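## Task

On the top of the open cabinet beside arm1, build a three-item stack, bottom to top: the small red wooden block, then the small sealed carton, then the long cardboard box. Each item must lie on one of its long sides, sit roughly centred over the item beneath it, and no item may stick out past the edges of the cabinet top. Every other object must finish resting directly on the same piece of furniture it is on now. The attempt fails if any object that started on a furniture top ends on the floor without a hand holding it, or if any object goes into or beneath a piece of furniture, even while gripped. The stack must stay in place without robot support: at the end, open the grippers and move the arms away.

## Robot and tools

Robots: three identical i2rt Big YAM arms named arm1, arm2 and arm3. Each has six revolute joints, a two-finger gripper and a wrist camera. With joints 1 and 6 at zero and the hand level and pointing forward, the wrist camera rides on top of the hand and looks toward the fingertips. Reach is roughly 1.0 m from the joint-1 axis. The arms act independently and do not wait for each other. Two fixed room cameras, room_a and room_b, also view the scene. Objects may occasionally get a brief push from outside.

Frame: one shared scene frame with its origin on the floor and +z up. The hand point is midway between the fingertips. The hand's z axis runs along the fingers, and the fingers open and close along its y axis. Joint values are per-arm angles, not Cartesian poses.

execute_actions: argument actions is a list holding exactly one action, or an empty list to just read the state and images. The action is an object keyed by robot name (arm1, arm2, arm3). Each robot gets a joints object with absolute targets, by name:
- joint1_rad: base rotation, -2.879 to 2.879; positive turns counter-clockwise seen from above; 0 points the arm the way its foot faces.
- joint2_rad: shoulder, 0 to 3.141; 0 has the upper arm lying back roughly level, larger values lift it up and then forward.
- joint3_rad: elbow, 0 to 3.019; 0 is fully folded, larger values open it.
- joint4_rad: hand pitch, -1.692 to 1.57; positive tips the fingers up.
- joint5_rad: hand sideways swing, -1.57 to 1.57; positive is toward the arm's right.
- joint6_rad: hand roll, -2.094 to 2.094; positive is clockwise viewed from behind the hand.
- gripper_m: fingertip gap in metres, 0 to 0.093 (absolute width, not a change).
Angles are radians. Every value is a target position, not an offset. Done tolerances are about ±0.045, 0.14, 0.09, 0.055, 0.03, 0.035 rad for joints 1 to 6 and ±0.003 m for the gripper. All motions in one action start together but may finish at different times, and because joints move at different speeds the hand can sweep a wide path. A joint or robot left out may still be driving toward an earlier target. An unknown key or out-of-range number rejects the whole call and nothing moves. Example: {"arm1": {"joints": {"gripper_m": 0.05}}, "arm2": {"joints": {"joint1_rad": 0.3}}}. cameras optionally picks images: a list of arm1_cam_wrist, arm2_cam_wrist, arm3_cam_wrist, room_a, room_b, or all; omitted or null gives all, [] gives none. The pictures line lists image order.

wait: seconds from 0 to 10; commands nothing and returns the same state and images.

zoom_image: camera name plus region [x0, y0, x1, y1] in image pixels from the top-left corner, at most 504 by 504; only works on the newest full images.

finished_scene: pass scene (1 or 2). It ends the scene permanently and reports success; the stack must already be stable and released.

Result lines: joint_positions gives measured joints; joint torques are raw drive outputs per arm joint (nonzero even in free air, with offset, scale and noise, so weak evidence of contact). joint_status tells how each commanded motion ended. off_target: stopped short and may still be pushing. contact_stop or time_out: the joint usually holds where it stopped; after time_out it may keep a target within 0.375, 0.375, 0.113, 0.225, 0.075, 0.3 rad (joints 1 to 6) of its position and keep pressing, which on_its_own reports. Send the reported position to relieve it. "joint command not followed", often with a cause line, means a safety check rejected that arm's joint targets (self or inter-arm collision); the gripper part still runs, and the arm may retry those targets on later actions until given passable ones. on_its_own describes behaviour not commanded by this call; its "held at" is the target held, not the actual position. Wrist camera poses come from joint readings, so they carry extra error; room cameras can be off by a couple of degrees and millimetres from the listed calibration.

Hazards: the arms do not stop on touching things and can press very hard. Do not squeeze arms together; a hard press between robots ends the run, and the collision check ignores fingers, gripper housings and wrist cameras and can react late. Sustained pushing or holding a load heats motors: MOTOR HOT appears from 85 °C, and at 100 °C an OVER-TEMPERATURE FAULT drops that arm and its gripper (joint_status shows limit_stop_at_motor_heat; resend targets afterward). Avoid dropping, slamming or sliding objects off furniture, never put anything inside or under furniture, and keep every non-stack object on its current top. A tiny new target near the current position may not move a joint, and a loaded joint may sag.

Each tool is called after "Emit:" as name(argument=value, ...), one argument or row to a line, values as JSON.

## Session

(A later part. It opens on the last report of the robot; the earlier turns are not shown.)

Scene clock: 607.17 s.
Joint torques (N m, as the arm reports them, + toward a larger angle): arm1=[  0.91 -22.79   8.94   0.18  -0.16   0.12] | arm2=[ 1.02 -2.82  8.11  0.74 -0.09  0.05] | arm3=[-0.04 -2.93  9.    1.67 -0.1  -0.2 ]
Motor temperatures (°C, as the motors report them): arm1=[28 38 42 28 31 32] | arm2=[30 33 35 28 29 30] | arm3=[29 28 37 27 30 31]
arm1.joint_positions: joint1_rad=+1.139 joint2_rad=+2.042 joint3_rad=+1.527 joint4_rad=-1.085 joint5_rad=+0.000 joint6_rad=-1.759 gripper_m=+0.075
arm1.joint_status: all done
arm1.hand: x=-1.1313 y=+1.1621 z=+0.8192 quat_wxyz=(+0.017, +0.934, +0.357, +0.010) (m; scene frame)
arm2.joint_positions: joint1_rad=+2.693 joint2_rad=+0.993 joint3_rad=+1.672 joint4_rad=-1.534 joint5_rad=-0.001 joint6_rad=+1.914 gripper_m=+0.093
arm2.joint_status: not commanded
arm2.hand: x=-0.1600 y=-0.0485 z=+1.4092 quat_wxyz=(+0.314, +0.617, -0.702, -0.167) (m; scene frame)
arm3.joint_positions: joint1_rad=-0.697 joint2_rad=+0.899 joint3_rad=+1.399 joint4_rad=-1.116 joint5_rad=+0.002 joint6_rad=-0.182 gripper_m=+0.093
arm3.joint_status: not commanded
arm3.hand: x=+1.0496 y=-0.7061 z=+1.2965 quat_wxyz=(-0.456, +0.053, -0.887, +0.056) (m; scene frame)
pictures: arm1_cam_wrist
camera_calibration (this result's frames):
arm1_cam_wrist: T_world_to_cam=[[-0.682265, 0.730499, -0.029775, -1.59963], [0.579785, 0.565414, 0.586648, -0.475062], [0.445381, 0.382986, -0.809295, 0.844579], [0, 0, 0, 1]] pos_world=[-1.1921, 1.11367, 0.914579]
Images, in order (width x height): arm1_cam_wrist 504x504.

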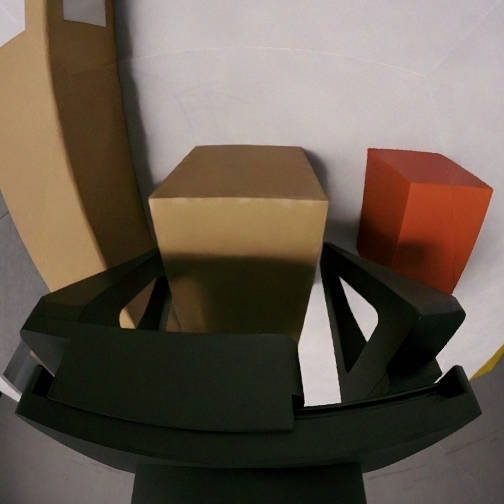

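Emit:
execute_actions(
  actions=[
    {"arm1": {"joints": {"gripper_m": 0.038}}},
  ],
  cameras=[],
)

Emit:
execute_actions(
  actions=[
    {"arm1": {"joints": {"joint2_rad": 1.87, "joint4_rad": -1.16}}},
  ],
  cameras=["arm1_cam_wrist"],
)

Scene clock: 610.30 s.
Joint torques (N m, as the arm reports them, + toward a larger angle): arm1=[  0.88 -22.96   8.97   0.2   -0.16   0.11] | arm2=[ 1.12 -2.63  8.13  0.82 -0.07  0.09] | arm3=[-0.39 -3.2   8.98  1.73 -0.1  -0.21]
Motor temperatures (°C, as the motors report them): arm1=[28 38 42 28 31 32] | arm2=[30 33 35 28 29 30] | arm3=[29 28 37 27 30 31]
arm1.joint_positions: joint1_rad=+1.139 joint2_rad=+2.042 joint3_rad=+1.527 joint4_rad=-1.083 joint5_rad=+0.000 joint6_rad=-1.758 gripper_m=+0.050
arm1.joint_status: gripper_m off_target (ended at +0.050, target +0.038)
arm1.hand: x=-1.1314 y=+1.1624 z=+0.8191 quat_wxyz=(+0.016, +0.934, +0.357, +0.010) (m; scene frame)
arm2.joint_positions: joint1_rad=+2.693 joint2_rad=+0.993 joint3_rad=+1.672 joint4_rad=-1.534 joint5_rad=-0.001 joint6_rad=+1.914 gripper_m=+0.093
arm2.joint_status: not commanded
arm2.hand: x=-0.1600 y=-0.0485 z=+1.4092 quat_wxyz=(+0.314, +0.617, -0.702, -0.167) (m; scene frame)
arm3.joint_positions: joint1_rad=-0.697 joint2_rad=+0.899 joint3_rad=+1.399 joint4_rad=-1.116 joint5_rad=+0.002 joint6_rad=-0.182 gripper_m=+0.093
arm3.joint_status: not commanded
arm3.hand: x=+1.0496 y=-0.7061 z=+1.2965 quat_wxyz=(-0.456, +0.053, -0.887, +0.056) (m; scene frame)
pictures: none
No camera images: the call's "cameras" was empty. Leave "cameras" out to get every camera's image.

Scene clock: 611.57 s.
Joint torques (N m, as the arm reports them, + toward a larger angle): arm1=[  0.89 -21.64  10.35  -0.13  -0.16   0.12] | arm2=[ 1.11 -2.64  8.    0.86 -0.09  0.06] | arm3=[-0.09 -2.95  8.91  1.64 -0.16 -0.22]
Motor temperatures (°C, as the motors report them): arm1=[28 38 42 28 31 32] | arm2=[30 33 35 28 29 30] | arm3=[29 28 37 27 30 31]
arm1.joint_positions: joint1_rad=+1.139 joint2_rad=+1.873 joint3_rad=+1.520 joint4_rad=-1.154 joint5_rad=+0.000 joint6_rad=-1.758 gripper_m=+0.050
arm1.joint_status: all done
arm1.hand: x=-1.1296 y=+1.1569 z=+0.9104 quat_wxyz=(-0.029, +0.933, +0.357, +0.002) (m; scene frame)
arm2.joint_positions: joint1_rad=+2.693 joint2_rad=+0.993 joint3_rad=+1.672 joint4_rad=-1.534 joint5_rad=-0.001 joint6_rad=+1.914 gripper_m=+0.093
arm2.joint_status: not commanded
arm2.hand: x=-0.1600 y=-0.0485 z=+1.4092 quat_wxyz=(+0.314, +0.617, -0.702, -0.167) (m; scene frame)
arm3.joint_positions: joint1_rad=-0.697 joint2_rad=+0.899 joint3_rad=+1.399 joint4_rad=-1.116 joint5_rad=+0.002 joint6_rad=-0.182 gripper_m=+0.093
arm3.joint_status: not commanded
arm3.hand: x=+1.0496 y=-0.7061 z=+1.2965 quat_wxyz=(-0.456, +0.053, -0.887, +0.056) (m; scene frame)
pictures: arm1_cam_wrist
camera_calibration (this result's frames):
arm1_cam_wrist: T_world_to_cam=[[-0.682218, 0.728585, 0.0611714, -1.67257], [0.607691, 0.518513, 0.601544, -0.454419], [0.406558, 0.447558, -0.796494, 0.789467], [0, 0, 0, 1]] pos_world=[-1.18587, 1.1009, 1.00447]
Images, in order (width x height): arm1_cam_wrist 504x504.

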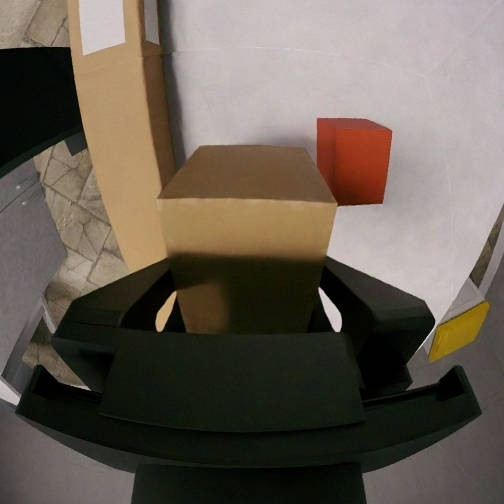

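Emit:
execute_actions(
  actions=[
    {"arm1": {"joints": {"joint1_rad": 1.19, "joint2_rad": 1.93, "joint3_rad": 2.03, "joint4_rad": -1.60, "joint6_rad": -1.755}}},
  ],
  cameras=[],
)

Emit:
execute_actions(
  actions=[
    {"arm1": {"joints": {"joint2_rad": 2.12, "joint4_rad": -1.425}}},
  ],
  cameras=["arm1_cam_wrist"],
)

Scene clock: 617.73 s.
Joint torques (N m, as the arm reports them, + toward a larger angle): arm1=[ -0.27 -22.26  12.57  -0.2   -0.16   0.03] | arm2=[ 1.1  -2.65  7.96  0.86 -0.08  0.05] | arm3=[-0.24 -3.08  8.98  1.62 -0.13 -0.22]
Motor temperatures (°C, as the motors report them): arm1=[28 38 42 28 31 32] | arm2=[30 33 35 28 29 30] | arm3=[29 28 37 27 30 31]
arm1.joint_positions: joint1_rad=+1.192 joint2_rad=+1.930 joint3_rad=+1.993 joint4_rad=-1.594 joint5_rad=+0.000 joint6_rad=-1.758 gripper_m=+0.050
arm1.joint_status: all done
arm1.hand: x=-1.1779 y=+1.1703 z=+1.0549 quat_wxyz=(-0.017, +0.924, +0.382, +0.004) (m; scene frame)
arm2.joint_positions: joint1_rad=+2.693 joint2_rad=+0.993 joint3_rad=+1.672 joint4_rad=-1.534 joint5_rad=-0.001 joint6_rad=+1.914 gripper_m=+0.093
arm2.joint_status: not commanded
arm2.hand: x=-0.1600 y=-0.0485 z=+1.4092 quat_wxyz=(+0.314, +0.617, -0.702, -0.167) (m; scene frame)
arm3.joint_positions: joint1_rad=-0.697 joint2_rad=+0.899 joint3_rad=+1.399 joint4_rad=-1.116 joint5_rad=+0.002 joint6_rad=-0.182 gripper_m=+0.093
arm3.joint_status: not commanded
arm3.hand: x=+1.0496 y=-0.7061 z=+1.2965 quat_wxyz=(-0.456, +0.053, -0.887, +0.056) (m; scene frame)
pictures: none
No camera images: the call's "cameras" was empty. Leave "cameras" out to get every camera's image.

Scene clock: 619.10 s.
Joint torques (N m, as the arm reports them, + toward a larger angle): arm1=[ -0.09 -26.96  11.94   0.25  -0.16   0.02] | arm2=[ 0.54 -2.68  8.    0.88 -0.08  0.05] | arm3=[ 0.28 -3.39  8.92  1.64 -0.18 -0.16]
Motor temperatures (°C, as the motors report them): arm1=[28 38 42 28 31 32] | arm2=[30 33 35 28 29 30] | arm3=[29 28 37 27 30 31]
arm1.joint_positions: joint1_rad=+1.192 joint2_rad=+2.140 joint3_rad=+1.999 joint4_rad=-1.431 joint5_rad=+0.000 joint6_rad=-1.758 gripper_m=+0.050
arm1.joint_status: all done
arm1.hand: x=-1.2047 y=+1.2129 z=+0.9282 quat_wxyz=(+0.004, +0.924, +0.382, +0.008) (m; scene frame)
arm2.joint_positions: joint1_rad=+2.693 joint2_rad=+0.993 joint3_rad=+1.672 joint4_rad=-1.534 joint5_rad=-0.001 joint6_rad=+1.914 gripper_m=+0.093
arm2.joint_status: not commanded
arm2.hand: x=-0.1600 y=-0.0485 z=+1.4092 quat_wxyz=(+0.314, +0.617, -0.702, -0.167) (m; scene frame)
arm3.joint_positions: joint1_rad=-0.697 joint2_rad=+0.899 joint3_rad=+1.399 joint4_rad=-1.116 joint5_rad=+0.002 joint6_rad=-0.182 gripper_m=+0.093
arm3.joint_status: not commanded
arm3.hand: x=+1.0496 y=-0.7061 z=+1.2965 quat_wxyz=(-0.456, +0.053, -0.887, +0.056) (m; scene frame)
pictures: arm1_cam_wrist
camera_calibration (this result's frames):
arm1_cam_wrist: T_world_to_cam=[[-0.720283, 0.693671, -0.00363501, -1.70894], [0.557853, 0.582353, 0.591325, -0.576496], [0.412302, 0.423894, -0.806425, 0.853936], [0, 0, 0, 1]] pos_world=[-1.2614, 1.15919, 1.02332]
Images, in order (width x height): arm1_cam_wrist 504x504.

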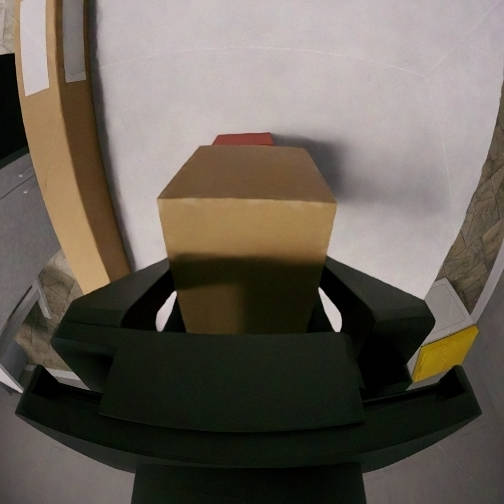

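Emit:
zoom_image(
  camera="arm1_cam_wrist",
  region=[150, 100, 350, 220],
)

Region (150, 100, 350, 220) of arm1_cam_wrist's 504x504 image, scaled by 2.520, with more detail than that image has; it fills the top 302 rows of this view, and the rest is white.

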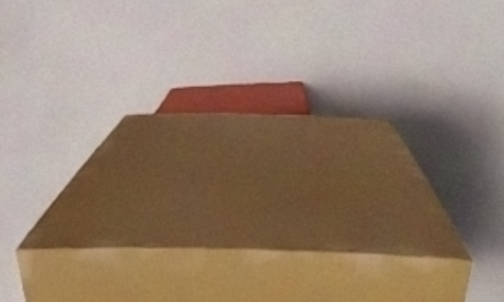

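Emit:
execute_actions(
  actions=[
    {"arm1": {"joints": {"joint2_rad": 2.16, "joint3_rad": 1.932, "joint4_rad": -1.335}}},
  ],
  cameras=["arm1_cam_wrist"],
)

Scene clock: 628.33 s.
Joint torques (N m, as the arm reports them, + toward a larger angle): arm1=[ -0.07 -26.88   9.93   0.27  -0.16   0.02] | arm2=[ 1.22 -2.59  8.01  0.84 -0.08  0.05] | arm3=[-0.39 -2.91  9.01  1.68 -0.13 -0.18]
Motor temperatures (°C, as the motors report them): arm1=[28 39 43 28 31 32] | arm2=[30 33 35 28 29 30] | arm3=[29 28 37 27 30 31]
arm1.joint_positions: joint1_rad=+1.192 joint2_rad=+2.175 joint3_rad=+1.920 joint4_rad=-1.343 joint5_rad=+0.000 joint6_rad=-1.758 gripper_m=+0.050
arm1.joint_status: all done
arm1.hand: x=-1.2010 y=+1.2087 z=+0.8763 quat_wxyz=(+0.016, +0.924, +0.382, +0.011) (m; scene frame)
arm2.joint_positions: joint1_rad=+2.693 joint2_rad=+0.993 joint3_rad=+1.672 joint4_rad=-1.534 joint5_rad=-0.001 joint6_rad=+1.914 gripper_m=+0.093
arm2.joint_status: not commanded
arm2.hand: x=-0.1600 y=-0.0485 z=+1.4092 quat_wxyz=(+0.314, +0.617, -0.702, -0.167) (m; scene frame)
arm3.joint_positions: joint1_rad=-0.697 joint2_rad=+0.899 joint3_rad=+1.399 joint4_rad=-1.116 joint5_rad=+0.002 joint6_rad=-0.182 gripper_m=+0.093
arm3.joint_status: not commanded
arm3.hand: x=+1.0496 y=-0.7061 z=+1.2965 quat_wxyz=(-0.456, +0.053, -0.887, +0.056) (m; scene frame)
pictures: arm1_cam_wrist
camera_calibration (this result's frames):
arm1_cam_wrist: T_world_to_cam=[[-0.719811, 0.693594, -0.0282666, -1.68139], [0.549728, 0.594425, 0.586905, -0.565945], [0.423876, 0.406922, -0.809162, 0.849127], [0, 0, 0, 1]] pos_world=[-1.2591, 1.15709, 0.97171]
Images, in order (width x height): arm1_cam_wrist 504x504.

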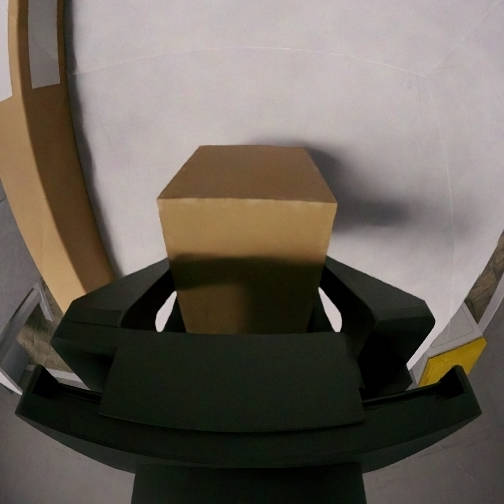

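Emit:
execute_actions(
  actions=[
    {"arm1": {"joints": {"joint2_rad": 2.208, "joint4_rad": -1.322}}},
  ],
  cameras=["arm1_cam_wrist"],
)

Scene clock: 644.63 s.
Joint torques (N m, as the arm reports them, + toward a larger angle): arm1=[ -0.11 -23.92   9.93   0.15  -0.17   0.02] | arm2=[ 1.14 -2.34  8.01  0.81 -0.1   0.05] | arm3=[ 0.03 -3.5   8.96  1.73 -0.11 -0.19]
Motor temperatures (°C, as the motors report them): arm1=[28 39 42 28 31 32] | arm2=[30 33 35 28 29 30] | arm3=[29 28 37 27 30 31]
arm1.joint_positions: joint1_rad=+1.192 joint2_rad=+2.191 joint3_rad=+1.920 joint4_rad=-1.327 joint5_rad=+0.000 joint6_rad=-1.758 gripper_m=+0.050
arm1.joint_status: all done
arm1.hand: x=-1.2024 y=+1.2111 z=+0.8662 quat_wxyz=(+0.016, +0.924, +0.382, +0.011) (m; scene frame)
arm2.joint_positions: joint1_rad=+2.693 joint2_rad=+0.993 joint3_rad=+1.672 joint4_rad=-1.534 joint5_rad=-0.001 joint6_rad=+1.914 gripper_m=+0.093
arm2.joint_status: not commanded
arm2.hand: x=-0.1600 y=-0.0485 z=+1.4092 quat_wxyz=(+0.314, +0.617, -0.702, -0.167) (m; scene frame)
arm3.joint_positions: joint1_rad=-0.697 joint2_rad=+0.899 joint3_rad=+1.399 joint4_rad=-1.116 joint5_rad=+0.002 joint6_rad=-0.182 gripper_m=+0.093
arm3.joint_status: not commanded
arm3.hand: x=+1.0496 y=-0.7061 z=+1.2965 quat_wxyz=(-0.456, +0.053, -0.887, +0.056) (m; scene frame)
pictures: arm1_cam_wrist
camera_calibration (this result's frames):
arm1_cam_wrist: T_world_to_cam=[[-0.719821, 0.693599, -0.0278934, -1.68462], [0.54985, 0.594243, 0.586975, -0.560332], [0.423701, 0.40718, -0.809124, 0.840078], [0, 0, 0, 1]] pos_world=[-1.26047, 1.15936, 0.961639]
Images, in order (width x height): arm1_cam_wrist 504x504.

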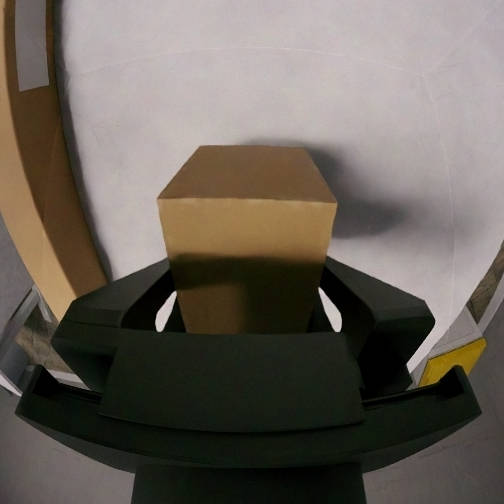

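Emit:
execute_actions(
  actions=[
    {"arm1": {"joints": {"joint2_rad": 2.188, "gripper_m": 0.093}}},
  ],
  cameras=["arm1_cam_wrist"],
)

Emit:
execute_actions(
  actions=[
    {"arm1": {"joints": {"joint2_rad": 2.05}}},
  ],
  cameras=["arm1_cam_wrist"],
)

Scene clock: 648.23 s.
Joint torques (N m, as the arm reports them, + toward a larger angle): arm1=[ -0.07 -25.69   9.86   0.17  -0.16   0.02] | arm2=[ 0.95 -2.69  8.08  0.78 -0.06  0.02] | arm3=[ 0.2  -2.82  8.89  1.55 -0.16 -0.21]
Motor temperatures (°C, as the motors report them): arm1=[28 39 42 28 31 32] | arm2=[30 33 35 28 29 30] | arm3=[29 28 37 27 30 31]
arm1.joint_positions: joint1_rad=+1.192 joint2_rad=+2.191 joint3_rad=+1.920 joint4_rad=-1.327 joint5_rad=+0.000 joint6_rad=-1.758 gripper_m=+0.093
arm1.joint_status: all done
arm1.hand: x=-1.2024 y=+1.2111 z=+0.8662 quat_wxyz=(+0.016, +0.924, +0.382, +0.011) (m; scene frame)
arm2.joint_positions: joint1_rad=+2.693 joint2_rad=+0.993 joint3_rad=+1.672 joint4_rad=-1.534 joint5_rad=-0.001 joint6_rad=+1.914 gripper_m=+0.093
arm2.joint_status: not commanded
arm2.hand: x=-0.1600 y=-0.0485 z=+1.4092 quat_wxyz=(+0.314, +0.617, -0.702, -0.167) (m; scene frame)
arm3.joint_positions: joint1_rad=-0.697 joint2_rad=+0.899 joint3_rad=+1.399 joint4_rad=-1.116 joint5_rad=+0.002 joint6_rad=-0.182 gripper_m=+0.093
arm3.joint_status: not commanded
arm3.hand: x=+1.0496 y=-0.7061 z=+1.2965 quat_wxyz=(-0.456, +0.053, -0.887, +0.056) (m; scene frame)
pictures: arm1_cam_wrist
camera_calibration (this result's frames):
arm1_cam_wrist: T_world_to_cam=[[-0.719821, 0.693599, -0.0278934, -1.68462], [0.54985, 0.594243, 0.586975, -0.560332], [0.423701, 0.40718, -0.809124, 0.840078], [0, 0, 0, 1]] pos_world=[-1.26047, 1.15936, 0.961639]
Images, in order (width x height): arm1_cam_wrist 504x504.

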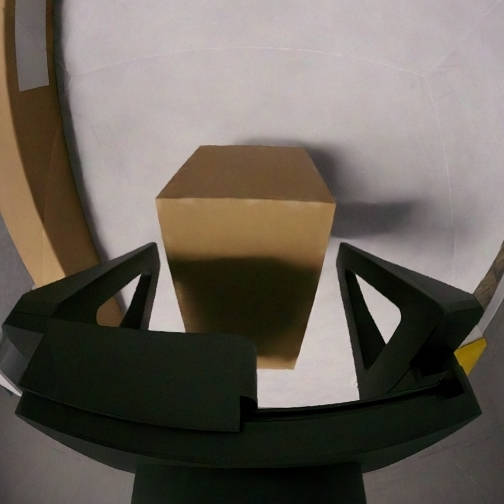

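Scene clock: 649.50 s.
Joint torques (N m, as the arm reports them, + toward a larger angle): arm1=[ -0.05 -24.02  10.78   0.41  -0.16   0.03] | arm2=[ 0.76 -2.69  8.16  0.86 -0.06  0.03] | arm3=[-0.54 -3.2   8.95  1.68 -0.16 -0.22]
Motor temperatures (°C, as the motors report them): arm1=[28 39 42 28 31 32] | arm2=[30 33 35 28 29 30] | arm3=[29 28 37 27 30 31]
arm1.joint_positions: joint1_rad=+1.192 joint2_rad=+2.044 joint3_rad=+1.918 joint4_rad=-1.327 joint5_rad=+0.000 joint6_rad=-1.758 gripper_m=+0.093
arm1.joint_status: all done
arm1.hand: x=-1.2062 y=+1.2143 z=+0.9593 quat_wxyz=(-0.055, +0.923, +0.382, -0.004) (m; scene frame)
arm2.joint_positions: joint1_rad=+2.693 joint2_rad=+0.993 joint3_rad=+1.672 joint4_rad=-1.534 joint5_rad=-0.001 joint6_rad=+1.914 gripper_m=+0.093
arm2.joint_status: not commanded
arm2.hand: x=-0.1600 y=-0.0485 z=+1.4092 quat_wxyz=(+0.314, +0.617, -0.702, -0.167) (m; scene frame)
arm3.joint_positions: joint1_rad=-0.697 joint2_rad=+0.899 joint3_rad=+1.399 joint4_rad=-1.116 joint5_rad=+0.002 joint6_rad=-0.182 gripper_m=+0.093
arm3.joint_status: not commanded
arm3.hand: x=+1.0496 y=-0.7061 z=+1.2965 quat_wxyz=(-0.456, +0.053, -0.887, +0.056) (m; scene frame)
pictures: arm1_cam_wrist
camera_calibration (this result's frames):
arm1_cam_wrist: T_world_to_cam=[[-0.717755, 0.687018, 0.11329, -1.81201], [0.597298, 0.52388, 0.607277, -0.491601], [0.357859, 0.503544, -0.786372, 0.697377], [0, 0, 0, 1]] pos_world=[-1.25651, 1.15127, 1.05222]
Images, in order (width x height): arm1_cam_wrist 504x504.

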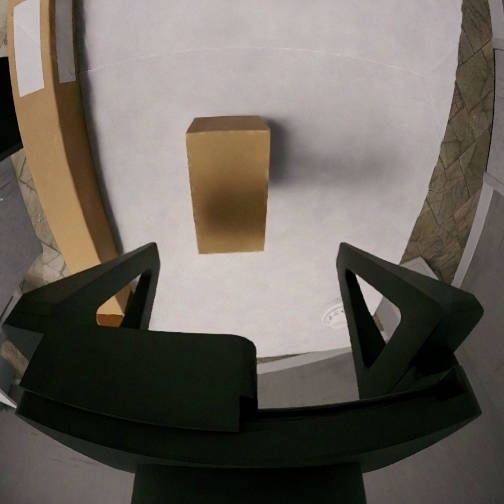

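Emit:
execute_actions(
  actions=[
    {"arm1": {"joints": {"joint1_rad": 1.245, "joint2_rad": 1.735, "joint6_rad": -1.672}}},
  ],
  cameras=[],
)

Emit:
execute_actions(
  actions=[
    {"arm1": {"joints": {"joint3_rad": 1.225, "joint4_rad": -1.035}}},
  ],
  cameras=["arm1_cam_wrist", "room_b"],
)

Scene clock: 659.23 s.
Joint torques (N m, as the arm reports them, + toward a larger angle): arm1=[ -0.18 -21.71  10.97   0.93  -0.16   0.16] | arm2=[ 0.39 -2.89  7.97  0.81 -0.08  0.05] | arm3=[-0.12 -3.36  8.99  1.7  -0.17 -0.18]
Motor temperatures (°C, as the motors report them): arm1=[28 39 42 28 31 32] | arm2=[30 33 35 28 29 30] | arm3=[29 28 37 27 30 31]
arm1.joint_positions: joint1_rad=+1.249 joint2_rad=+1.749 joint3_rad=+1.919 joint4_rad=-1.327 joint5_rad=+0.000 joint6_rad=-1.686 gripper_m=+0.093
arm1.joint_status: all done
arm1.hand: x=-1.2211 y=+1.1669 z=+1.1454 quat_wxyz=(-0.196, +0.907, +0.369, -0.047) (m; scene frame)
arm2.joint_positions: joint1_rad=+2.693 joint2_rad=+0.993 joint3_rad=+1.672 joint4_rad=-1.534 joint5_rad=-0.001 joint6_rad=+1.914 gripper_m=+0.093
arm2.joint_status: not commanded
arm2.hand: x=-0.1600 y=-0.0485 z=+1.4092 quat_wxyz=(+0.314, +0.617, -0.702, -0.167) (m; scene frame)
arm3.joint_positions: joint1_rad=-0.697 joint2_rad=+0.899 joint3_rad=+1.399 joint4_rad=-1.116 joint5_rad=+0.002 joint6_rad=-0.182 gripper_m=+0.093
arm3.joint_status: not commanded
arm3.hand: x=+1.0496 y=-0.7061 z=+1.2965 quat_wxyz=(-0.456, +0.053, -0.887, +0.056) (m; scene frame)
pictures: none
No camera images: the call's "cameras" was empty. Leave "cameras" out to get every camera's image.

Scene clock: 660.63 s.
Joint torques (N m, as the arm reports them, + toward a larger angle): arm1=[ -0.16 -18.74   8.87   0.34  -0.17   0.11] | arm2=[ 0.61 -2.57  8.01  0.86 -0.09  0.04] | arm3=[ 0.17 -3.25  9.07  1.46 -0.14 -0.2 ]
Motor temperatures (°C, as the motors report them): arm1=[28 39 42 28 31 32] | arm2=[30 33 35 28 29 30] | arm3=[29 28 37 27 30 31]
arm1.joint_positions: joint1_rad=+1.249 joint2_rad=+1.749 joint3_rad=+1.216 joint4_rad=-1.043 joint5_rad=+0.000 joint6_rad=-1.684 gripper_m=+0.093
arm1.joint_status: all done
arm1.hand: x=-1.1264 y=+1.0497 z=+0.8672 quat_wxyz=(+0.006, +0.927, +0.374, +0.009) (m; scene frame)
arm2.joint_positions: joint1_rad=+2.693 joint2_rad=+0.993 joint3_rad=+1.672 joint4_rad=-1.534 joint5_rad=-0.001 joint6_rad=+1.914 gripper_m=+0.093
arm2.joint_status: not commanded
arm2.hand: x=-0.1600 y=-0.0485 z=+1.4092 quat_wxyz=(+0.314, +0.617, -0.702, -0.167) (m; scene frame)
arm3.joint_positions: joint1_rad=-0.697 joint2_rad=+0.899 joint3_rad=+1.399 joint4_rad=-1.116 joint5_rad=+0.002 joint6_rad=-0.182 gripper_m=+0.093
arm3.joint_status: not commanded
arm3.hand: x=+1.0496 y=-0.7061 z=+1.2965 quat_wxyz=(-0.456, +0.053, -0.887, +0.056) (m; scene frame)
pictures: arm1_cam_wrist, room_b
camera_calibration (this result's frames):
arm1_cam_wrist: T_world_to_cam=[[-0.708756, 0.705413, -0.00759668, -1.53556], [0.565798, 0.574845, 0.591122, -0.472043], [0.421352, 0.414663, -0.806546, 0.861637], [0, 0, 0, 1]] pos_world=[-1.18431, 0.997264, 0.96232]
Images, in order (width x height): arm1_cam_wrist 504x504, room_b 672x504.

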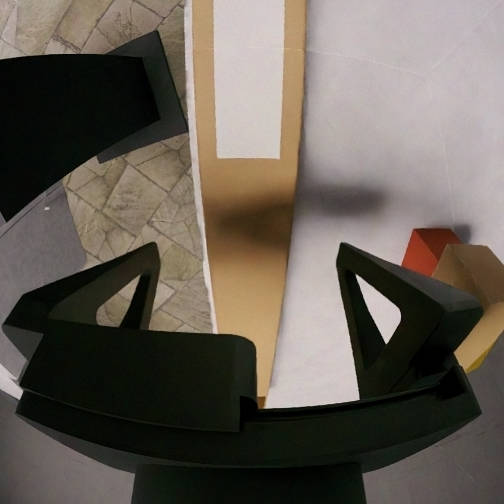

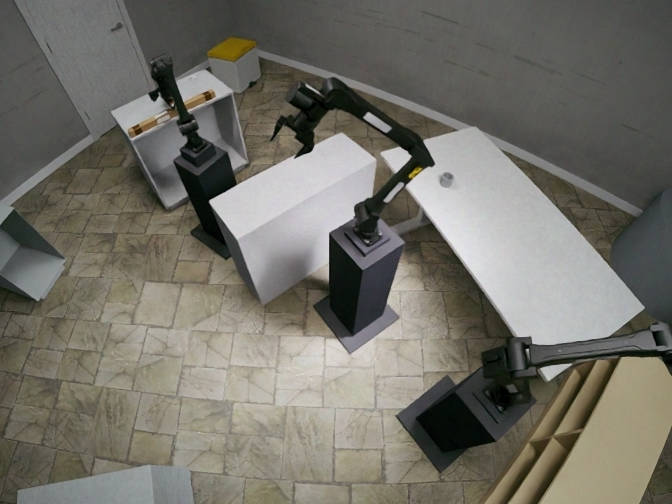

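Emit:
execute_actions(
  actions=[
    {"arm1": {"joints": {"joint2_rad": 1.815, "joint3_rad": 1.17, "joint4_rad": -0.90}}},
  ],
  cameras=["arm1_cam_wrist"],
)

Scene clock: 664.43 s.
Joint torques (N m, as the arm reports them, + toward a larger angle): arm1=[ -0.22 -19.28   7.99   0.23  -0.17   0.11] | arm2=[ 1.11 -2.81  7.95  0.87 -0.06  0.05] | arm3=[-0.19 -3.02  9.13  1.64 -0.17 -0.2 ]
Motor temperatures (°C, as the motors report them): arm1=[28 39 42 28 31 32] | arm2=[30 33 35 28 29 30] | arm3=[29 28 37 27 30 31]
arm1.joint_positions: joint1_rad=+1.249 joint2_rad=+1.827 joint3_rad=+1.163 joint4_rad=-0.908 joint5_rad=+0.000 joint6_rad=-1.684 gripper_m=+0.093
arm1.joint_status: all done
arm1.hand: x=-1.1260 y=+1.0503 z=+0.8146 quat_wxyz=(+0.003, +0.927, +0.374, +0.008) (m; scene frame)
arm2.joint_positions: joint1_rad=+2.693 joint2_rad=+0.993 joint3_rad=+1.672 joint4_rad=-1.534 joint5_rad=-0.001 joint6_rad=+1.914 gripper_m=+0.093
arm2.joint_status: not commanded
arm2.hand: x=-0.1600 y=-0.0485 z=+1.4092 quat_wxyz=(+0.314, +0.617, -0.702, -0.167) (m; scene frame)
arm3.joint_positions: joint1_rad=-0.697 joint2_rad=+0.899 joint3_rad=+1.399 joint4_rad=-1.116 joint5_rad=+0.002 joint6_rad=-0.182 gripper_m=+0.093
arm3.joint_status: not commanded
arm3.hand: x=+1.0496 y=-0.7061 z=+1.2965 quat_wxyz=(-0.456, +0.053, -0.887, +0.056) (m; scene frame)
pictures: arm1_cam_wrist
camera_calibration (this result's frames):
arm1_cam_wrist: T_world_to_cam=[[-0.708819, 0.705385, -0.00268216, -1.54007], [0.567544, 0.572557, 0.59167, -0.437616], [0.418891, 0.417864, -0.806176, 0.812349], [0, 0, 0, 1]] pos_world=[-1.18355, 0.997454, 0.90969]
Images, in order (width x height): arm1_cam_wrist 504x504.

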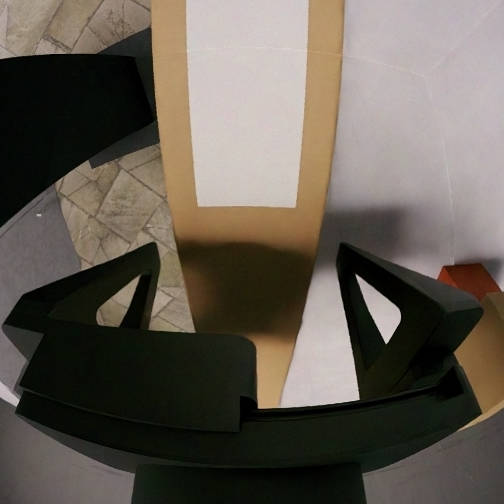

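Emit:
execute_actions(
  actions=[
    {"arm1": {"joints": {"gripper_m": 0.035}}},
  ],
  cameras=[],
)

Emit:
execute_actions(
  actions=[
    {"arm1": {"joints": {"joint2_rad": 1.66}}},
  ],
  cameras=[],
)

Emit:
execute_actions(
  actions=[
    {"arm1": {"joints": {"joint1_rad": 1.205, "joint2_rad": 2.085, "joint3_rad": 2.065, "joint4_rad": -1.495, "joint6_rad": -1.765}}},
  ],
  cameras=["arm1_cam_wrist", "room_a", "room_b"],
)

Scene clock: 675.50 s.
Joint torques (N m, as the arm reports them, + toward a larger angle): arm1=[ -0.16 -19.1    7.91   0.34  -0.16   0.1 ] | arm2=[ 1.01 -2.83  8.    0.8  -0.07  0.05] | arm3=[ 0.   -3.37  8.84  1.69 -0.15 -0.18]
Motor temperatures (°C, as the motors report them): arm1=[28 39 41 28 31 32] | arm2=[30 33 35 28 29 30] | arm3=[29 28 37 27 30 31]
arm1.joint_positions: joint1_rad=+1.249 joint2_rad=+1.827 joint3_rad=+1.163 joint4_rad=-0.908 joint5_rad=+0.000 joint6_rad=-1.683 gripper_m=+0.049
arm1.joint_status: gripper_m off_target (ended at +0.049, target +0.035)
arm1.hand: x=-1.1260 y=+1.0503 z=+0.8146 quat_wxyz=(+0.003, +0.927, +0.374, +0.008) (m; scene frame)
arm2.joint_positions: joint1_rad=+2.693 joint2_rad=+0.993 joint3_rad=+1.672 joint4_rad=-1.534 joint5_rad=-0.001 joint6_rad=+1.914 gripper_m=+0.093
arm2.joint_status: not commanded
arm2.hand: x=-0.1600 y=-0.0485 z=+1.4092 quat_wxyz=(+0.314, +0.617, -0.702, -0.167) (m; scene frame)
arm3.joint_positions: joint1_rad=-0.697 joint2_rad=+0.899 joint3_rad=+1.399 joint4_rad=-1.116 joint5_rad=+0.002 joint6_rad=-0.182 gripper_m=+0.093
arm3.joint_status: not commanded
arm3.hand: x=+1.0496 y=-0.7061 z=+1.2965 quat_wxyz=(-0.456, +0.053, -0.887, +0.056) (m; scene frame)
pictures: none
No camera images: the call's "cameras" was empty. Leave "cameras" out to get every camera's image.

Scene clock: 676.63 s.
Joint torques (N m, as the arm reports them, + toward a larger angle): arm1=[ -0.15 -16.54   9.47   0.63  -0.16   0.12] | arm2=[ 1.22 -2.55  8.01  0.79 -0.06  0.06] | arm3=[ 0.66 -3.24  9.15  1.69 -0.15 -0.21]
Motor temperatures (°C, as the motors report them): arm1=[28 39 41 28 31 32] | arm2=[30 33 35 28 29 30] | arm3=[29 28 37 27 30 31]
arm1.joint_positions: joint1_rad=+1.249 joint2_rad=+1.657 joint3_rad=+1.158 joint4_rad=-0.908 joint5_rad=+0.000 joint6_rad=-1.683 gripper_m=+0.049
arm1.joint_status: all done
arm1.hand: x=-1.1358 y=+1.0613 z=+0.8926 quat_wxyz=(-0.077, +0.924, +0.373, -0.014) (m; scene frame)
arm2.joint_positions: joint1_rad=+2.693 joint2_rad=+0.993 joint3_rad=+1.672 joint4_rad=-1.534 joint5_rad=-0.001 joint6_rad=+1.914 gripper_m=+0.093
arm2.joint_status: not commanded
arm2.hand: x=-0.1600 y=-0.0485 z=+1.4092 quat_wxyz=(+0.314, +0.617, -0.702, -0.167) (m; scene frame)
arm3.joint_positions: joint1_rad=-0.697 joint2_rad=+0.899 joint3_rad=+1.399 joint4_rad=-1.116 joint5_rad=+0.002 joint6_rad=-0.182 gripper_m=+0.093
arm3.joint_status: not commanded
arm3.hand: x=+1.0496 y=-0.7061 z=+1.2965 quat_wxyz=(-0.456, +0.053, -0.887, +0.056) (m; scene frame)
pictures: none
No camera images: the call's "cameras" was empty. Leave "cameras" out to get every camera's image.

Scene clock: 678.30 s.
Joint torques (N m, as the arm reports them, + toward a larger angle): arm1=[ -0.39 -23.99  12.24  -0.21  -0.17  -0.14] | arm2=[ 0.82 -2.53  8.02  0.84 -0.09  0.04] | arm3=[ 0.34 -3.53  8.98  1.74 -0.12 -0.16]
Motor temperatures (°C, as the motors report them): arm1=[28 39 41 28 31 32] | arm2=[30 33 35 28 29 30] | arm3=[29 28 37 27 30 31]
arm1.joint_positions: joint1_rad=+1.208 joint2_rad=+2.081 joint3_rad=+2.032 joint4_rad=-1.488 joint5_rad=+0.000 joint6_rad=-1.751 gripper_m=+0.049
arm1.joint_status: all done
arm1.hand: x=-1.2113 y=+1.2026 z=+0.9785 quat_wxyz=(-0.014, +0.922, +0.386, +0.004) (m; scene frame)
arm2.joint_positions: joint1_rad=+2.693 joint2_rad=+0.993 joint3_rad=+1.672 joint4_rad=-1.534 joint5_rad=-0.001 joint6_rad=+1.914 gripper_m=+0.093
arm2.joint_status: not commanded
arm2.hand: x=-0.1600 y=-0.0485 z=+1.4092 quat_wxyz=(+0.314, +0.617, -0.702, -0.167) (m; scene frame)
arm3.joint_positions: joint1_rad=-0.697 joint2_rad=+0.899 joint3_rad=+1.399 joint4_rad=-1.116 joint5_rad=+0.002 joint6_rad=-0.182 gripper_m=+0.093
arm3.joint_status: not commanded
arm3.hand: x=+1.0496 y=-0.7061 z=+1.2965 quat_wxyz=(-0.456, +0.053, -0.887, +0.056) (m; scene frame)
pictures: arm1_cam_wrist, room_a, room_b
camera_calibration (this result's frames):
arm1_cam_wrist: T_world_to_cam=[[-0.726661, 0.686279, 0.0313829, -1.73954], [0.564446, 0.570372, 0.596721, -0.579487], [0.391617, 0.451328, -0.801835, 0.839025], [0, 0, 0, 1]] pos_world=[-1.26554, 1.14566, 1.07314]
Images, in order (width x height): arm1_cam_wrist 504x504, room_a 672x504, room_b 672x504.

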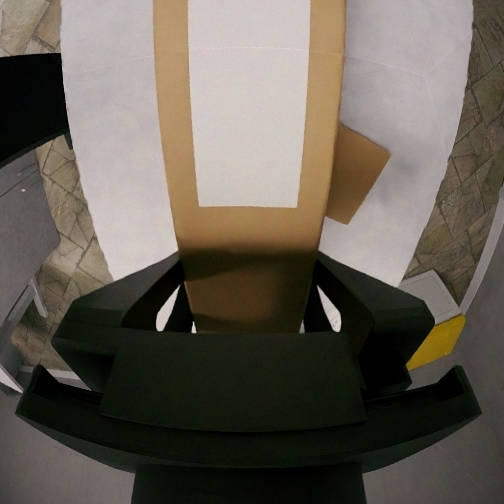

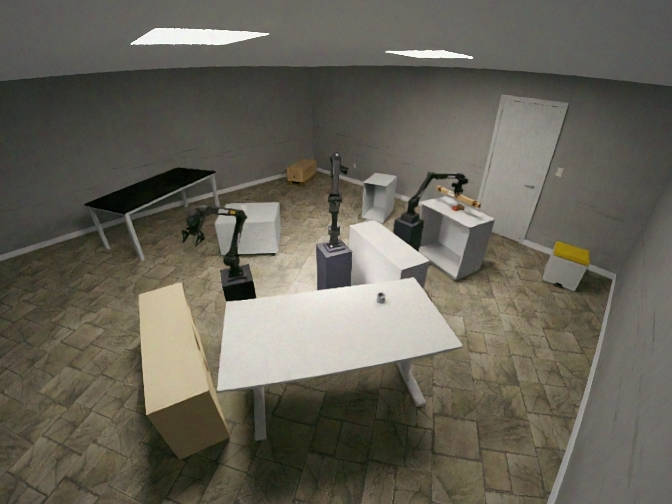

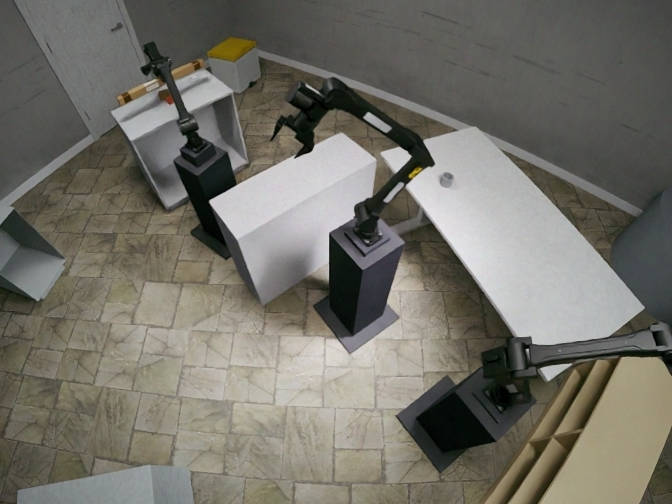

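Emit:
zoom_image(
  camera="room_a",
  region=[400, 160, 510, 240],
)

Emit:
zoom_image(
  camera="room_b",
  region=[100, 40, 250, 150],
)

Region (400, 160, 510, 240) of room_a's 672x504 image, scaled by 4.582, with more detail than that image has; it fills the top 367 rows of this view, and the rest is white.

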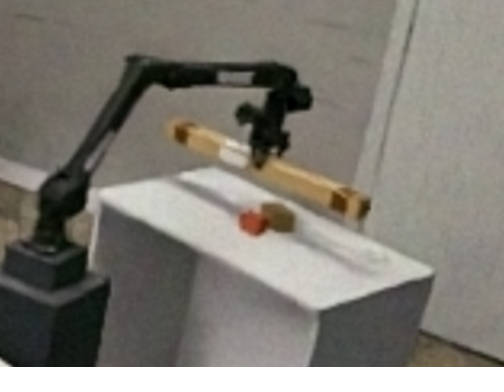

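Region (100, 40, 250, 150) of room_b's 672x504 image, scaled by 3.360, with more detail than that image has; it fills the top 370 rows of this view, and the rest is white.

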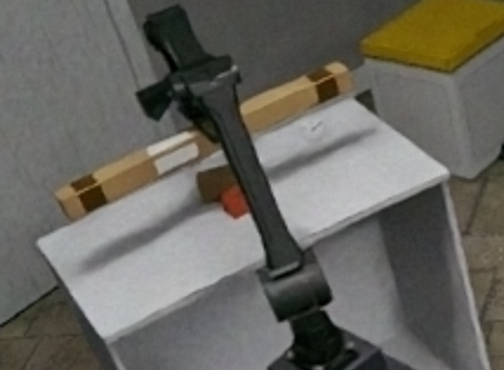

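Emit:
execute_actions(
  actions=[
    {"arm1": {"joints": {"joint2_rad": 1.79}}},
  ],
  cameras=[],
)

Emit:
execute_actions(
  actions=[
    {"arm1": {"joints": {"joint3_rad": 1.31, "joint4_rad": -1.06}}},
  ],
  cameras=["arm1_cam_wrist"],
)

Emit:
execute_actions(
  actions=[
    {"arm1": {"joints": {"joint2_rad": 1.885, "joint3_rad": 1.29, "joint4_rad": -0.945}}},
  ],
  cameras=["arm1_cam_wrist"],
)

Scene clock: 687.70 s.
Joint torques (N m, as the arm reports them, + toward a larger angle): arm1=[ -0.05 -22.67  11.01   0.37  -0.16  -0.11] | arm2=[ 1.36 -2.42  8.06  0.93 -0.08  0.06] | arm3=[ 0.16 -2.96  8.95  1.67 -0.17 -0.2 ]
Motor temperatures (°C, as the motors report them): arm1=[28 39 42 28 31 32] | arm2=[30 33 35 28 29 30] | arm3=[29 28 37 27 30 31]
arm1.joint_positions: joint1_rad=+1.208 joint2_rad=+1.808 joint3_rad=+2.050 joint4_rad=-1.491 joint5_rad=+0.000 joint6_rad=-1.752 gripper_m=+0.049
arm1.joint_status: all done
arm1.hand: x=-1.1968 y=+1.1778 z=+1.1563 quat_wxyz=(-0.154, +0.911, +0.383, -0.027) (m; scene frame)
arm2.joint_positions: joint1_rad=+2.693 joint2_rad=+0.993 joint3_rad=+1.672 joint4_rad=-1.534 joint5_rad=-0.001 joint6_rad=+1.914 gripper_m=+0.093
arm2.joint_status: not commanded
arm2.hand: x=-0.1600 y=-0.0485 z=+1.4092 quat_wxyz=(+0.314, +0.617, -0.702, -0.167) (m; scene frame)
arm3.joint_positions: joint1_rad=-0.697 joint2_rad=+0.899 joint3_rad=+1.399 joint4_rad=-1.116 joint5_rad=+0.002 joint6_rad=-0.182 gripper_m=+0.093
arm3.joint_status: not commanded
arm3.hand: x=+1.0496 y=-0.7061 z=+1.2965 quat_wxyz=(-0.456, +0.053, -0.887, +0.056) (m; scene frame)
pictures: none
No camera images: the call's "cameras" was empty. Leave "cameras" out to get every camera's image.

Scene clock: 689.13 s.
Joint torques (N m, as the arm reports them, + toward a larger angle): arm1=[ -0.04 -20.97   9.13   0.34  -0.17  -0.14] | arm2=[ 1.09 -2.69  7.97  0.87 -0.07  0.05] | arm3=[ 0.28 -3.01  8.84  1.79 -0.1  -0.19]
Motor temperatures (°C, as the motors report them): arm1=[28 39 42 28 31 32] | arm2=[30 33 35 28 29 30] | arm3=[29 28 37 27 30 31]
arm1.joint_positions: joint1_rad=+1.208 joint2_rad=+1.809 joint3_rad=+1.298 joint4_rad=-1.069 joint5_rad=+0.000 joint6_rad=-1.752 gripper_m=+0.049
arm1.joint_status: all done
arm1.hand: x=-1.1247 y=+1.0822 z=+0.8662 quat_wxyz=(+0.007, +0.922, +0.387, +0.009) (m; scene frame)
arm2.joint_positions: joint1_rad=+2.693 joint2_rad=+0.993 joint3_rad=+1.672 joint4_rad=-1.534 joint5_rad=-0.001 joint6_rad=+1.914 gripper_m=+0.093
arm2.joint_status: not commanded
arm2.hand: x=-0.1600 y=-0.0485 z=+1.4092 quat_wxyz=(+0.314, +0.617, -0.702, -0.167) (m; scene frame)
arm3.joint_positions: joint1_rad=-0.697 joint2_rad=+0.899 joint3_rad=+1.399 joint4_rad=-1.116 joint5_rad=+0.002 joint6_rad=-0.182 gripper_m=+0.093
arm3.joint_status: not commanded
arm3.hand: x=+1.0496 y=-0.7061 z=+1.2965 quat_wxyz=(-0.456, +0.053, -0.887, +0.056) (m; scene frame)
pictures: arm1_cam_wrist
camera_calibration (this result's frames):
arm1_cam_wrist: T_world_to_cam=[[-0.727039, 0.686522, -0.0101078, -1.55515], [0.549889, 0.591031, 0.590172, -0.525669], [0.41114, 0.42352, -0.807214, 0.826118], [0, 0, 0, 1]] pos_world=[-1.18124, 1.02845, 0.96137]
Images, in order (width x height): arm1_cam_wrist 504x504.

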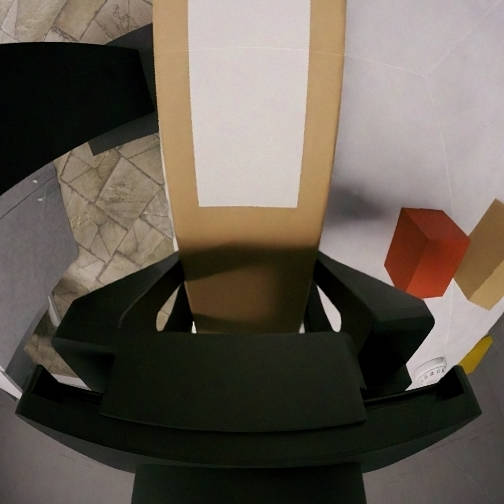

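Scene clock: 690.03 s.
Joint torques (N m, as the arm reports them, + toward a larger angle): arm1=[  0.09 -20.57   8.31   0.31  -0.16  -0.13] | arm2=[ 1.08 -2.86  8.13  0.89 -0.07  0.04] | arm3=[ 0.24 -3.26  8.94  1.72 -0.15 -0.2 ]
Motor temperatures (°C, as the motors report them): arm1=[28 39 42 28 31 32] | arm2=[30 33 35 28 29 30] | arm3=[29 28 37 27 30 31]
arm1.joint_positions: joint1_rad=+1.208 joint2_rad=+1.898 joint3_rad=+1.281 joint4_rad=-0.952 joint5_rad=+0.000 joint6_rad=-1.752 gripper_m=+0.049
arm1.joint_status: all done
arm1.hand: x=-1.1303 y=+1.0913 z=+0.8162 quat_wxyz=(+0.002, +0.922, +0.387, +0.008) (m; scene frame)
arm2.joint_positions: joint1_rad=+2.693 joint2_rad=+0.993 joint3_rad=+1.672 joint4_rad=-1.534 joint5_rad=-0.001 joint6_rad=+1.914 gripper_m=+0.093
arm2.joint_status: not commanded
arm2.hand: x=-0.1600 y=-0.0485 z=+1.4092 quat_wxyz=(+0.314, +0.617, -0.702, -0.167) (m; scene frame)
arm3.joint_positions: joint1_rad=-0.697 joint2_rad=+0.899 joint3_rad=+1.399 joint4_rad=-1.116 joint5_rad=+0.002 joint6_rad=-0.182 gripper_m=+0.093
arm3.joint_status: not commanded
arm3.hand: x=+1.0496 y=-0.7061 z=+1.2965 quat_wxyz=(-0.456, +0.053, -0.887, +0.056) (m; scene frame)
pictures: arm1_cam_wrist
camera_calibration (this result's frames):
arm1_cam_wrist: T_world_to_cam=[[-0.727156, 0.686471, -0.00113851, -1.57339], [0.552925, 0.586676, 0.59168, -0.49158], [0.406839, 0.429614, -0.806172, 0.77186], [0, 0, 0, 1]] pos_world=[-1.18631, 1.03688, 0.911319]
Images, in order (width x height): arm1_cam_wrist 504x504.

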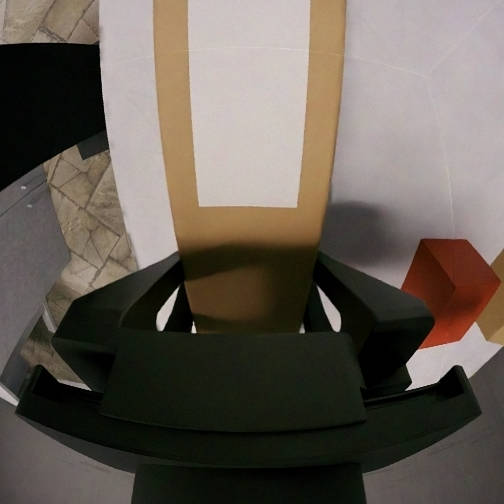

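Emit:
execute_actions(
  actions=[
    {"arm1": {"joints": {"gripper_m": 0.093}}},
  ],
  cameras=[],
)

Emit:
execute_actions(
  actions=[
    {"arm1": {"joints": {"joint2_rad": 1.78}}},
  ],
  cameras=[],
)

Emit:
execute_actions(
  actions=[
    {"arm1": {"joints": {"joint3_rad": 2.2, "joint4_rad": -1.68}}},
  ],
  cameras=[],
)

Emit:
execute_actions(
  actions=[
    {"arm1": {"joints": {"joint2_rad": 2.08, "joint4_rad": -1.64}}},
  ],
  cameras=["arm1_cam_wrist"],
)

Scene clock: 694.33 s.
Joint torques (N m, as the arm reports them, + toward a larger angle): arm1=[ -0.04 -21.05   8.3    0.32  -0.17  -0.13] | arm2=[ 1.16 -2.85  7.93  0.81 -0.06  0.05] | arm3=[ 0.1  -3.25  8.89  1.57 -0.17 -0.17]
Motor temperatures (°C, as the motors report them): arm1=[28 39 42 28 31 32] | arm2=[30 33 35 28 29 30] | arm3=[29 28 37 27 30 31]
arm1.joint_positions: joint1_rad=+1.208 joint2_rad=+1.898 joint3_rad=+1.281 joint4_rad=-0.952 joint5_rad=+0.000 joint6_rad=-1.752 gripper_m=+0.093
arm1.joint_status: all done
arm1.hand: x=-1.1303 y=+1.0913 z=+0.8162 quat_wxyz=(+0.002, +0.922, +0.387, +0.008) (m; scene frame)
arm2.joint_positions: joint1_rad=+2.693 joint2_rad=+0.993 joint3_rad=+1.672 joint4_rad=-1.534 joint5_rad=-0.001 joint6_rad=+1.914 gripper_m=+0.093
arm2.joint_status: not commanded
arm2.hand: x=-0.1600 y=-0.0485 z=+1.4092 quat_wxyz=(+0.314, +0.617, -0.702, -0.167) (m; scene frame)
arm3.joint_positions: joint1_rad=-0.697 joint2_rad=+0.899 joint3_rad=+1.399 joint4_rad=-1.116 joint5_rad=+0.002 joint6_rad=-0.182 gripper_m=+0.093
arm3.joint_status: not commanded
arm3.hand: x=+1.0496 y=-0.7061 z=+1.2965 quat_wxyz=(-0.456, +0.053, -0.887, +0.056) (m; scene frame)
pictures: none
No camera images: the call's "cameras" was empty. Leave "cameras" out to get every camera's image.

Scene clock: 695.30 s.
Joint torques (N m, as the arm reports them, + toward a larger angle): arm1=[ -0.02 -18.06   9.14   0.55  -0.17  -0.12] | arm2=[ 0.9  -2.94  7.93  0.74 -0.09  0.07] | arm3=[ 0.51 -2.83  8.86  1.67 -0.12 -0.21]
Motor temperatures (°C, as the motors report them): arm1=[28 39 42 28 31 32] | arm2=[30 33 35 28 29 30] | arm3=[29 28 37 27 30 31]
arm1.joint_positions: joint1_rad=+1.208 joint2_rad=+1.772 joint3_rad=+1.281 joint4_rad=-0.952 joint5_rad=+0.000 joint6_rad=-1.752 gripper_m=+0.093
arm1.joint_status: all done
arm1.hand: x=-1.1385 y=+1.1014 z=+0.8798 quat_wxyz=(-0.059, +0.920, +0.386, -0.006) (m; scene frame)
arm2.joint_positions: joint1_rad=+2.693 joint2_rad=+0.993 joint3_rad=+1.672 joint4_rad=-1.534 joint5_rad=-0.001 joint6_rad=+1.914 gripper_m=+0.093
arm2.joint_status: not commanded
arm2.hand: x=-0.1600 y=-0.0485 z=+1.4092 quat_wxyz=(+0.314, +0.617, -0.702, -0.167) (m; scene frame)
arm3.joint_positions: joint1_rad=-0.697 joint2_rad=+0.899 joint3_rad=+1.399 joint4_rad=-1.116 joint5_rad=+0.002 joint6_rad=-0.182 gripper_m=+0.093
arm3.joint_status: not commanded
arm3.hand: x=+1.0496 y=-0.7061 z=+1.2965 quat_wxyz=(-0.456, +0.053, -0.887, +0.056) (m; scene frame)
pictures: none
No camera images: the call's "cameras" was empty. Leave "cameras" out to get every camera's image.

Scene clock: 696.83 s.
Joint torques (N m, as the arm reports them, + toward a larger angle): arm1=[ -0.06 -19.35  12.46   0.23  -0.16  -0.1 ] | arm2=[ 1.19 -2.53  8.07  0.81 -0.09  0.08] | arm3=[ 0.07 -3.28  9.03  1.69 -0.09 -0.18]
Motor temperatures (°C, as the motors report them): arm1=[28 39 42 28 31 32] | arm2=[30 33 35 28 29 30] | arm3=[29 28 37 27 30 31]
arm1.joint_positions: joint1_rad=+1.208 joint2_rad=+1.774 joint3_rad=+2.164 joint4_rad=-1.673 joint5_rad=+0.000 joint6_rad=-1.752 gripper_m=+0.093
arm1.joint_status: all done
arm1.hand: x=-1.1760 y=+1.1467 z=+1.2128 quat_wxyz=(-0.138, +0.913, +0.384, -0.023) (m; scene frame)
arm2.joint_positions: joint1_rad=+2.693 joint2_rad=+0.993 joint3_rad=+1.672 joint4_rad=-1.534 joint5_rad=-0.001 joint6_rad=+1.914 gripper_m=+0.093
arm2.joint_status: not commanded
arm2.hand: x=-0.1600 y=-0.0485 z=+1.4092 quat_wxyz=(+0.314, +0.617, -0.702, -0.167) (m; scene frame)
arm3.joint_positions: joint1_rad=-0.697 joint2_rad=+0.899 joint3_rad=+1.399 joint4_rad=-1.116 joint5_rad=+0.002 joint6_rad=-0.182 gripper_m=+0.093
arm3.joint_status: not commanded
arm3.hand: x=+1.0496 y=-0.7061 z=+1.2965 quat_wxyz=(-0.456, +0.053, -0.887, +0.056) (m; scene frame)
pictures: none
No camera images: the call's "cameras" was empty. Leave "cameras" out to get every camera's image.

Scene clock: 698.40 s.
Joint torques (N m, as the arm reports them, + toward a larger angle): arm1=[ -0.17 -24.93  11.91   0.19  -0.16  -0.13] | arm2=[ 0.94 -2.51  7.9   0.79 -0.1   0.04] | arm3=[ 0.   -3.22  8.89  1.66 -0.13 -0.19]
Motor temperatures (°C, as the motors report them): arm1=[28 39 42 28 31 32] | arm2=[30 33 35 28 29 30] | arm3=[29 28 37 27 30 31]
arm1.joint_positions: joint1_rad=+1.208 joint2_rad=+2.081 joint3_rad=+2.171 joint4_rad=-1.644 joint5_rad=+0.000 joint6_rad=-1.752 gripper_m=+0.093
arm1.joint_status: all done
arm1.hand: x=-1.2092 y=+1.1984 z=+1.0309 quat_wxyz=(-0.005, +0.922, +0.387, +0.006) (m; scene frame)
arm2.joint_positions: joint1_rad=+2.693 joint2_rad=+0.993 joint3_rad=+1.672 joint4_rad=-1.534 joint5_rad=-0.001 joint6_rad=+1.914 gripper_m=+0.093
arm2.joint_status: not commanded
arm2.hand: x=-0.1600 y=-0.0485 z=+1.4092 quat_wxyz=(+0.314, +0.617, -0.702, -0.167) (m; scene frame)
arm3.joint_positions: joint1_rad=-0.697 joint2_rad=+0.899 joint3_rad=+1.399 joint4_rad=-1.116 joint5_rad=+0.002 joint6_rad=-0.182 gripper_m=+0.093
arm3.joint_status: not commanded
arm3.hand: x=+1.0496 y=-0.7061 z=+1.2965 quat_wxyz=(-0.456, +0.053, -0.887, +0.056) (m; scene frame)
pictures: arm1_cam_wrist
camera_calibration (this result's frames):
arm1_cam_wrist: T_world_to_cam=[[-0.727509, 0.685952, 0.0141773, -1.71961], [0.557906, 0.579426, 0.594144, -0.625634], [0.399339, 0.440154, -0.804234, 0.907379], [0, 0, 0, 1]] pos_world=[-1.26434, 1.14269, 1.12584]
Images, in order (width x height): arm1_cam_wrist 504x504.

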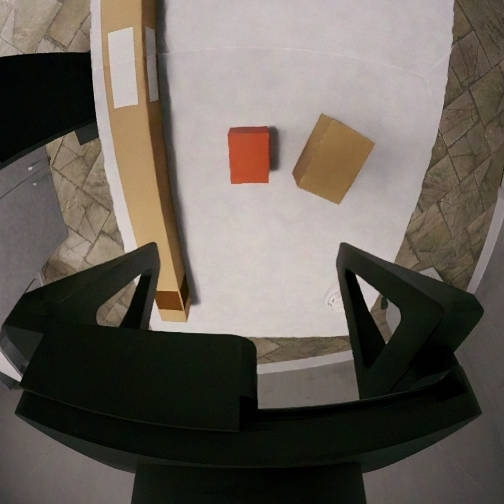

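Emit:
zoom_image(
  camera="arm1_cam_wrist",
  region=[210, 90, 400, 230],
)

Region (210, 90, 400, 230) of arm1_cam_wrist's 504x504 image, scaled by 2.653, with more detail than that image has; it fills the top 371 rows of this view, and the rest is white.

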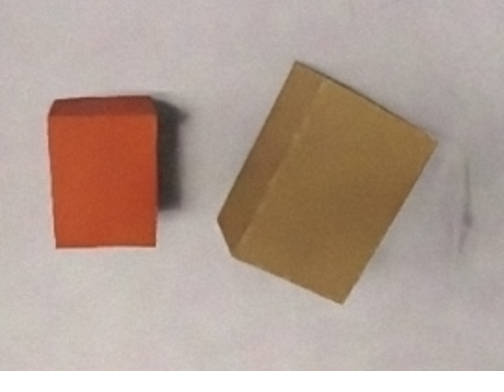

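Emit:
execute_actions(
  actions=[
    {"arm1": {"joints": {"joint1_rad": 1.225, "joint3_rad": 2.675, "joint4_rad": -1.545, "joint6_rad": -1.345}}},
  ],
  cameras=[],
)

Emit:
execute_actions(
  actions=[
    {"arm1": {"joints": {"joint2_rad": 2.55}}},
  ],
  cameras=["arm1_cam_wrist"],
)

Scene clock: 717.37 s.
Joint torques (N m, as the arm reports them, + toward a larger angle): arm1=[  0.96 -22.7   11.68   1.32  -0.15   0.2 ] | arm2=[ 0.65 -2.99  8.07  0.77 -0.09  0.06] | arm3=[-0.13 -3.8   9.09  1.53 -0.15 -0.19]
Motor temperatures (°C, as the motors report them): arm1=[28 39 43 28 31 32] | arm2=[30 33 35 28 29 30] | arm3=[29 28 37 27 30 31]
arm1.joint_positions: joint1_rad=+1.215 joint2_rad=+2.073 joint3_rad=+2.645 joint4_rad=-1.552 joint5_rad=+0.000 joint6_rad=-1.360 gripper_m=+0.093
arm1.joint_status: all done
arm1.hand: x=-1.2576 y=+1.2534 z=+1.2467 quat_wxyz=(-0.265, +0.938, +0.196, -0.110) (m; scene frame)
arm2.joint_positions: joint1_rad=+2.693 joint2_rad=+0.993 joint3_rad=+1.672 joint4_rad=-1.534 joint5_rad=-0.001 joint6_rad=+1.914 gripper_m=+0.093
arm2.joint_status: not commanded
arm2.hand: x=-0.1600 y=-0.0485 z=+1.4092 quat_wxyz=(+0.314, +0.617, -0.702, -0.167) (m; scene frame)
arm3.joint_positions: joint1_rad=-0.697 joint2_rad=+0.899 joint3_rad=+1.399 joint4_rad=-1.116 joint5_rad=+0.002 joint6_rad=-0.182 gripper_m=+0.093
arm3.joint_status: not commanded
arm3.hand: x=+1.0496 y=-0.7061 z=+1.2965 quat_wxyz=(-0.456, +0.053, -0.887, +0.056) (m; scene frame)
pictures: none
No camera images: the call's "cameras" was empty. Leave "cameras" out to get every camera's image.

Scene clock: 718.87 s.
Joint torques (N m, as the arm reports them, + toward a larger angle): arm1=[  1.13 -29.41  11.1    0.62  -0.07   0.12] | arm2=[ 0.73 -3.09  8.06  0.74 -0.07  0.04] | arm3=[ 0.19 -3.14  8.97  1.51 -0.11 -0.2 ]
Motor temperatures (°C, as the motors report them): arm1=[28 39 43 28 31 32] | arm2=[30 33 35 28 29 30] | arm3=[29 28 37 27 30 31]
arm1.joint_positions: joint1_rad=+1.215 joint2_rad=+2.542 joint3_rad=+2.660 joint4_rad=-1.553 joint5_rad=-0.003 joint6_rad=-1.357 gripper_m=+0.093
arm1.joint_status: all done
arm1.hand: x=-1.2898 y=+1.3049 z=+0.9029 quat_wxyz=(-0.060, +0.977, +0.202, -0.020) (m; scene frame)
arm2.joint_positions: joint1_rad=+2.693 joint2_rad=+0.993 joint3_rad=+1.672 joint4_rad=-1.534 joint5_rad=-0.001 joint6_rad=+1.914 gripper_m=+0.093
arm2.joint_status: not commanded
arm2.hand: x=-0.1600 y=-0.0485 z=+1.4092 quat_wxyz=(+0.314, +0.617, -0.702, -0.167) (m; scene frame)
arm3.joint_positions: joint1_rad=-0.697 joint2_rad=+0.899 joint3_rad=+1.399 joint4_rad=-1.116 joint5_rad=+0.002 joint6_rad=-0.182 gripper_m=+0.093
arm3.joint_status: not commanded
arm3.hand: x=+1.0496 y=-0.7061 z=+1.2965 quat_wxyz=(-0.456, +0.053, -0.887, +0.056) (m; scene frame)
pictures: arm1_cam_wrist
camera_calibration (this result's frames):
arm1_cam_wrist: T_world_to_cam=[[-0.410397, 0.901845, 0.135092, -1.83138], [0.779335, 0.269941, 0.565481, 0.149014], [0.473509, 0.337353, -0.813622, 1.02805], [0, 0, 0, 1]] pos_world=[-1.35452, 1.26458, 0.999582]
Images, in order (width x height): arm1_cam_wrist 504x504.

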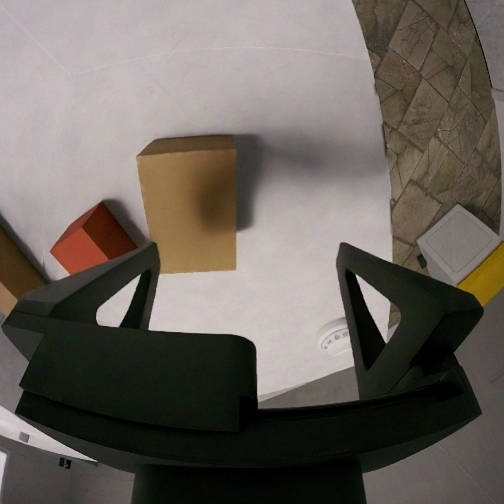

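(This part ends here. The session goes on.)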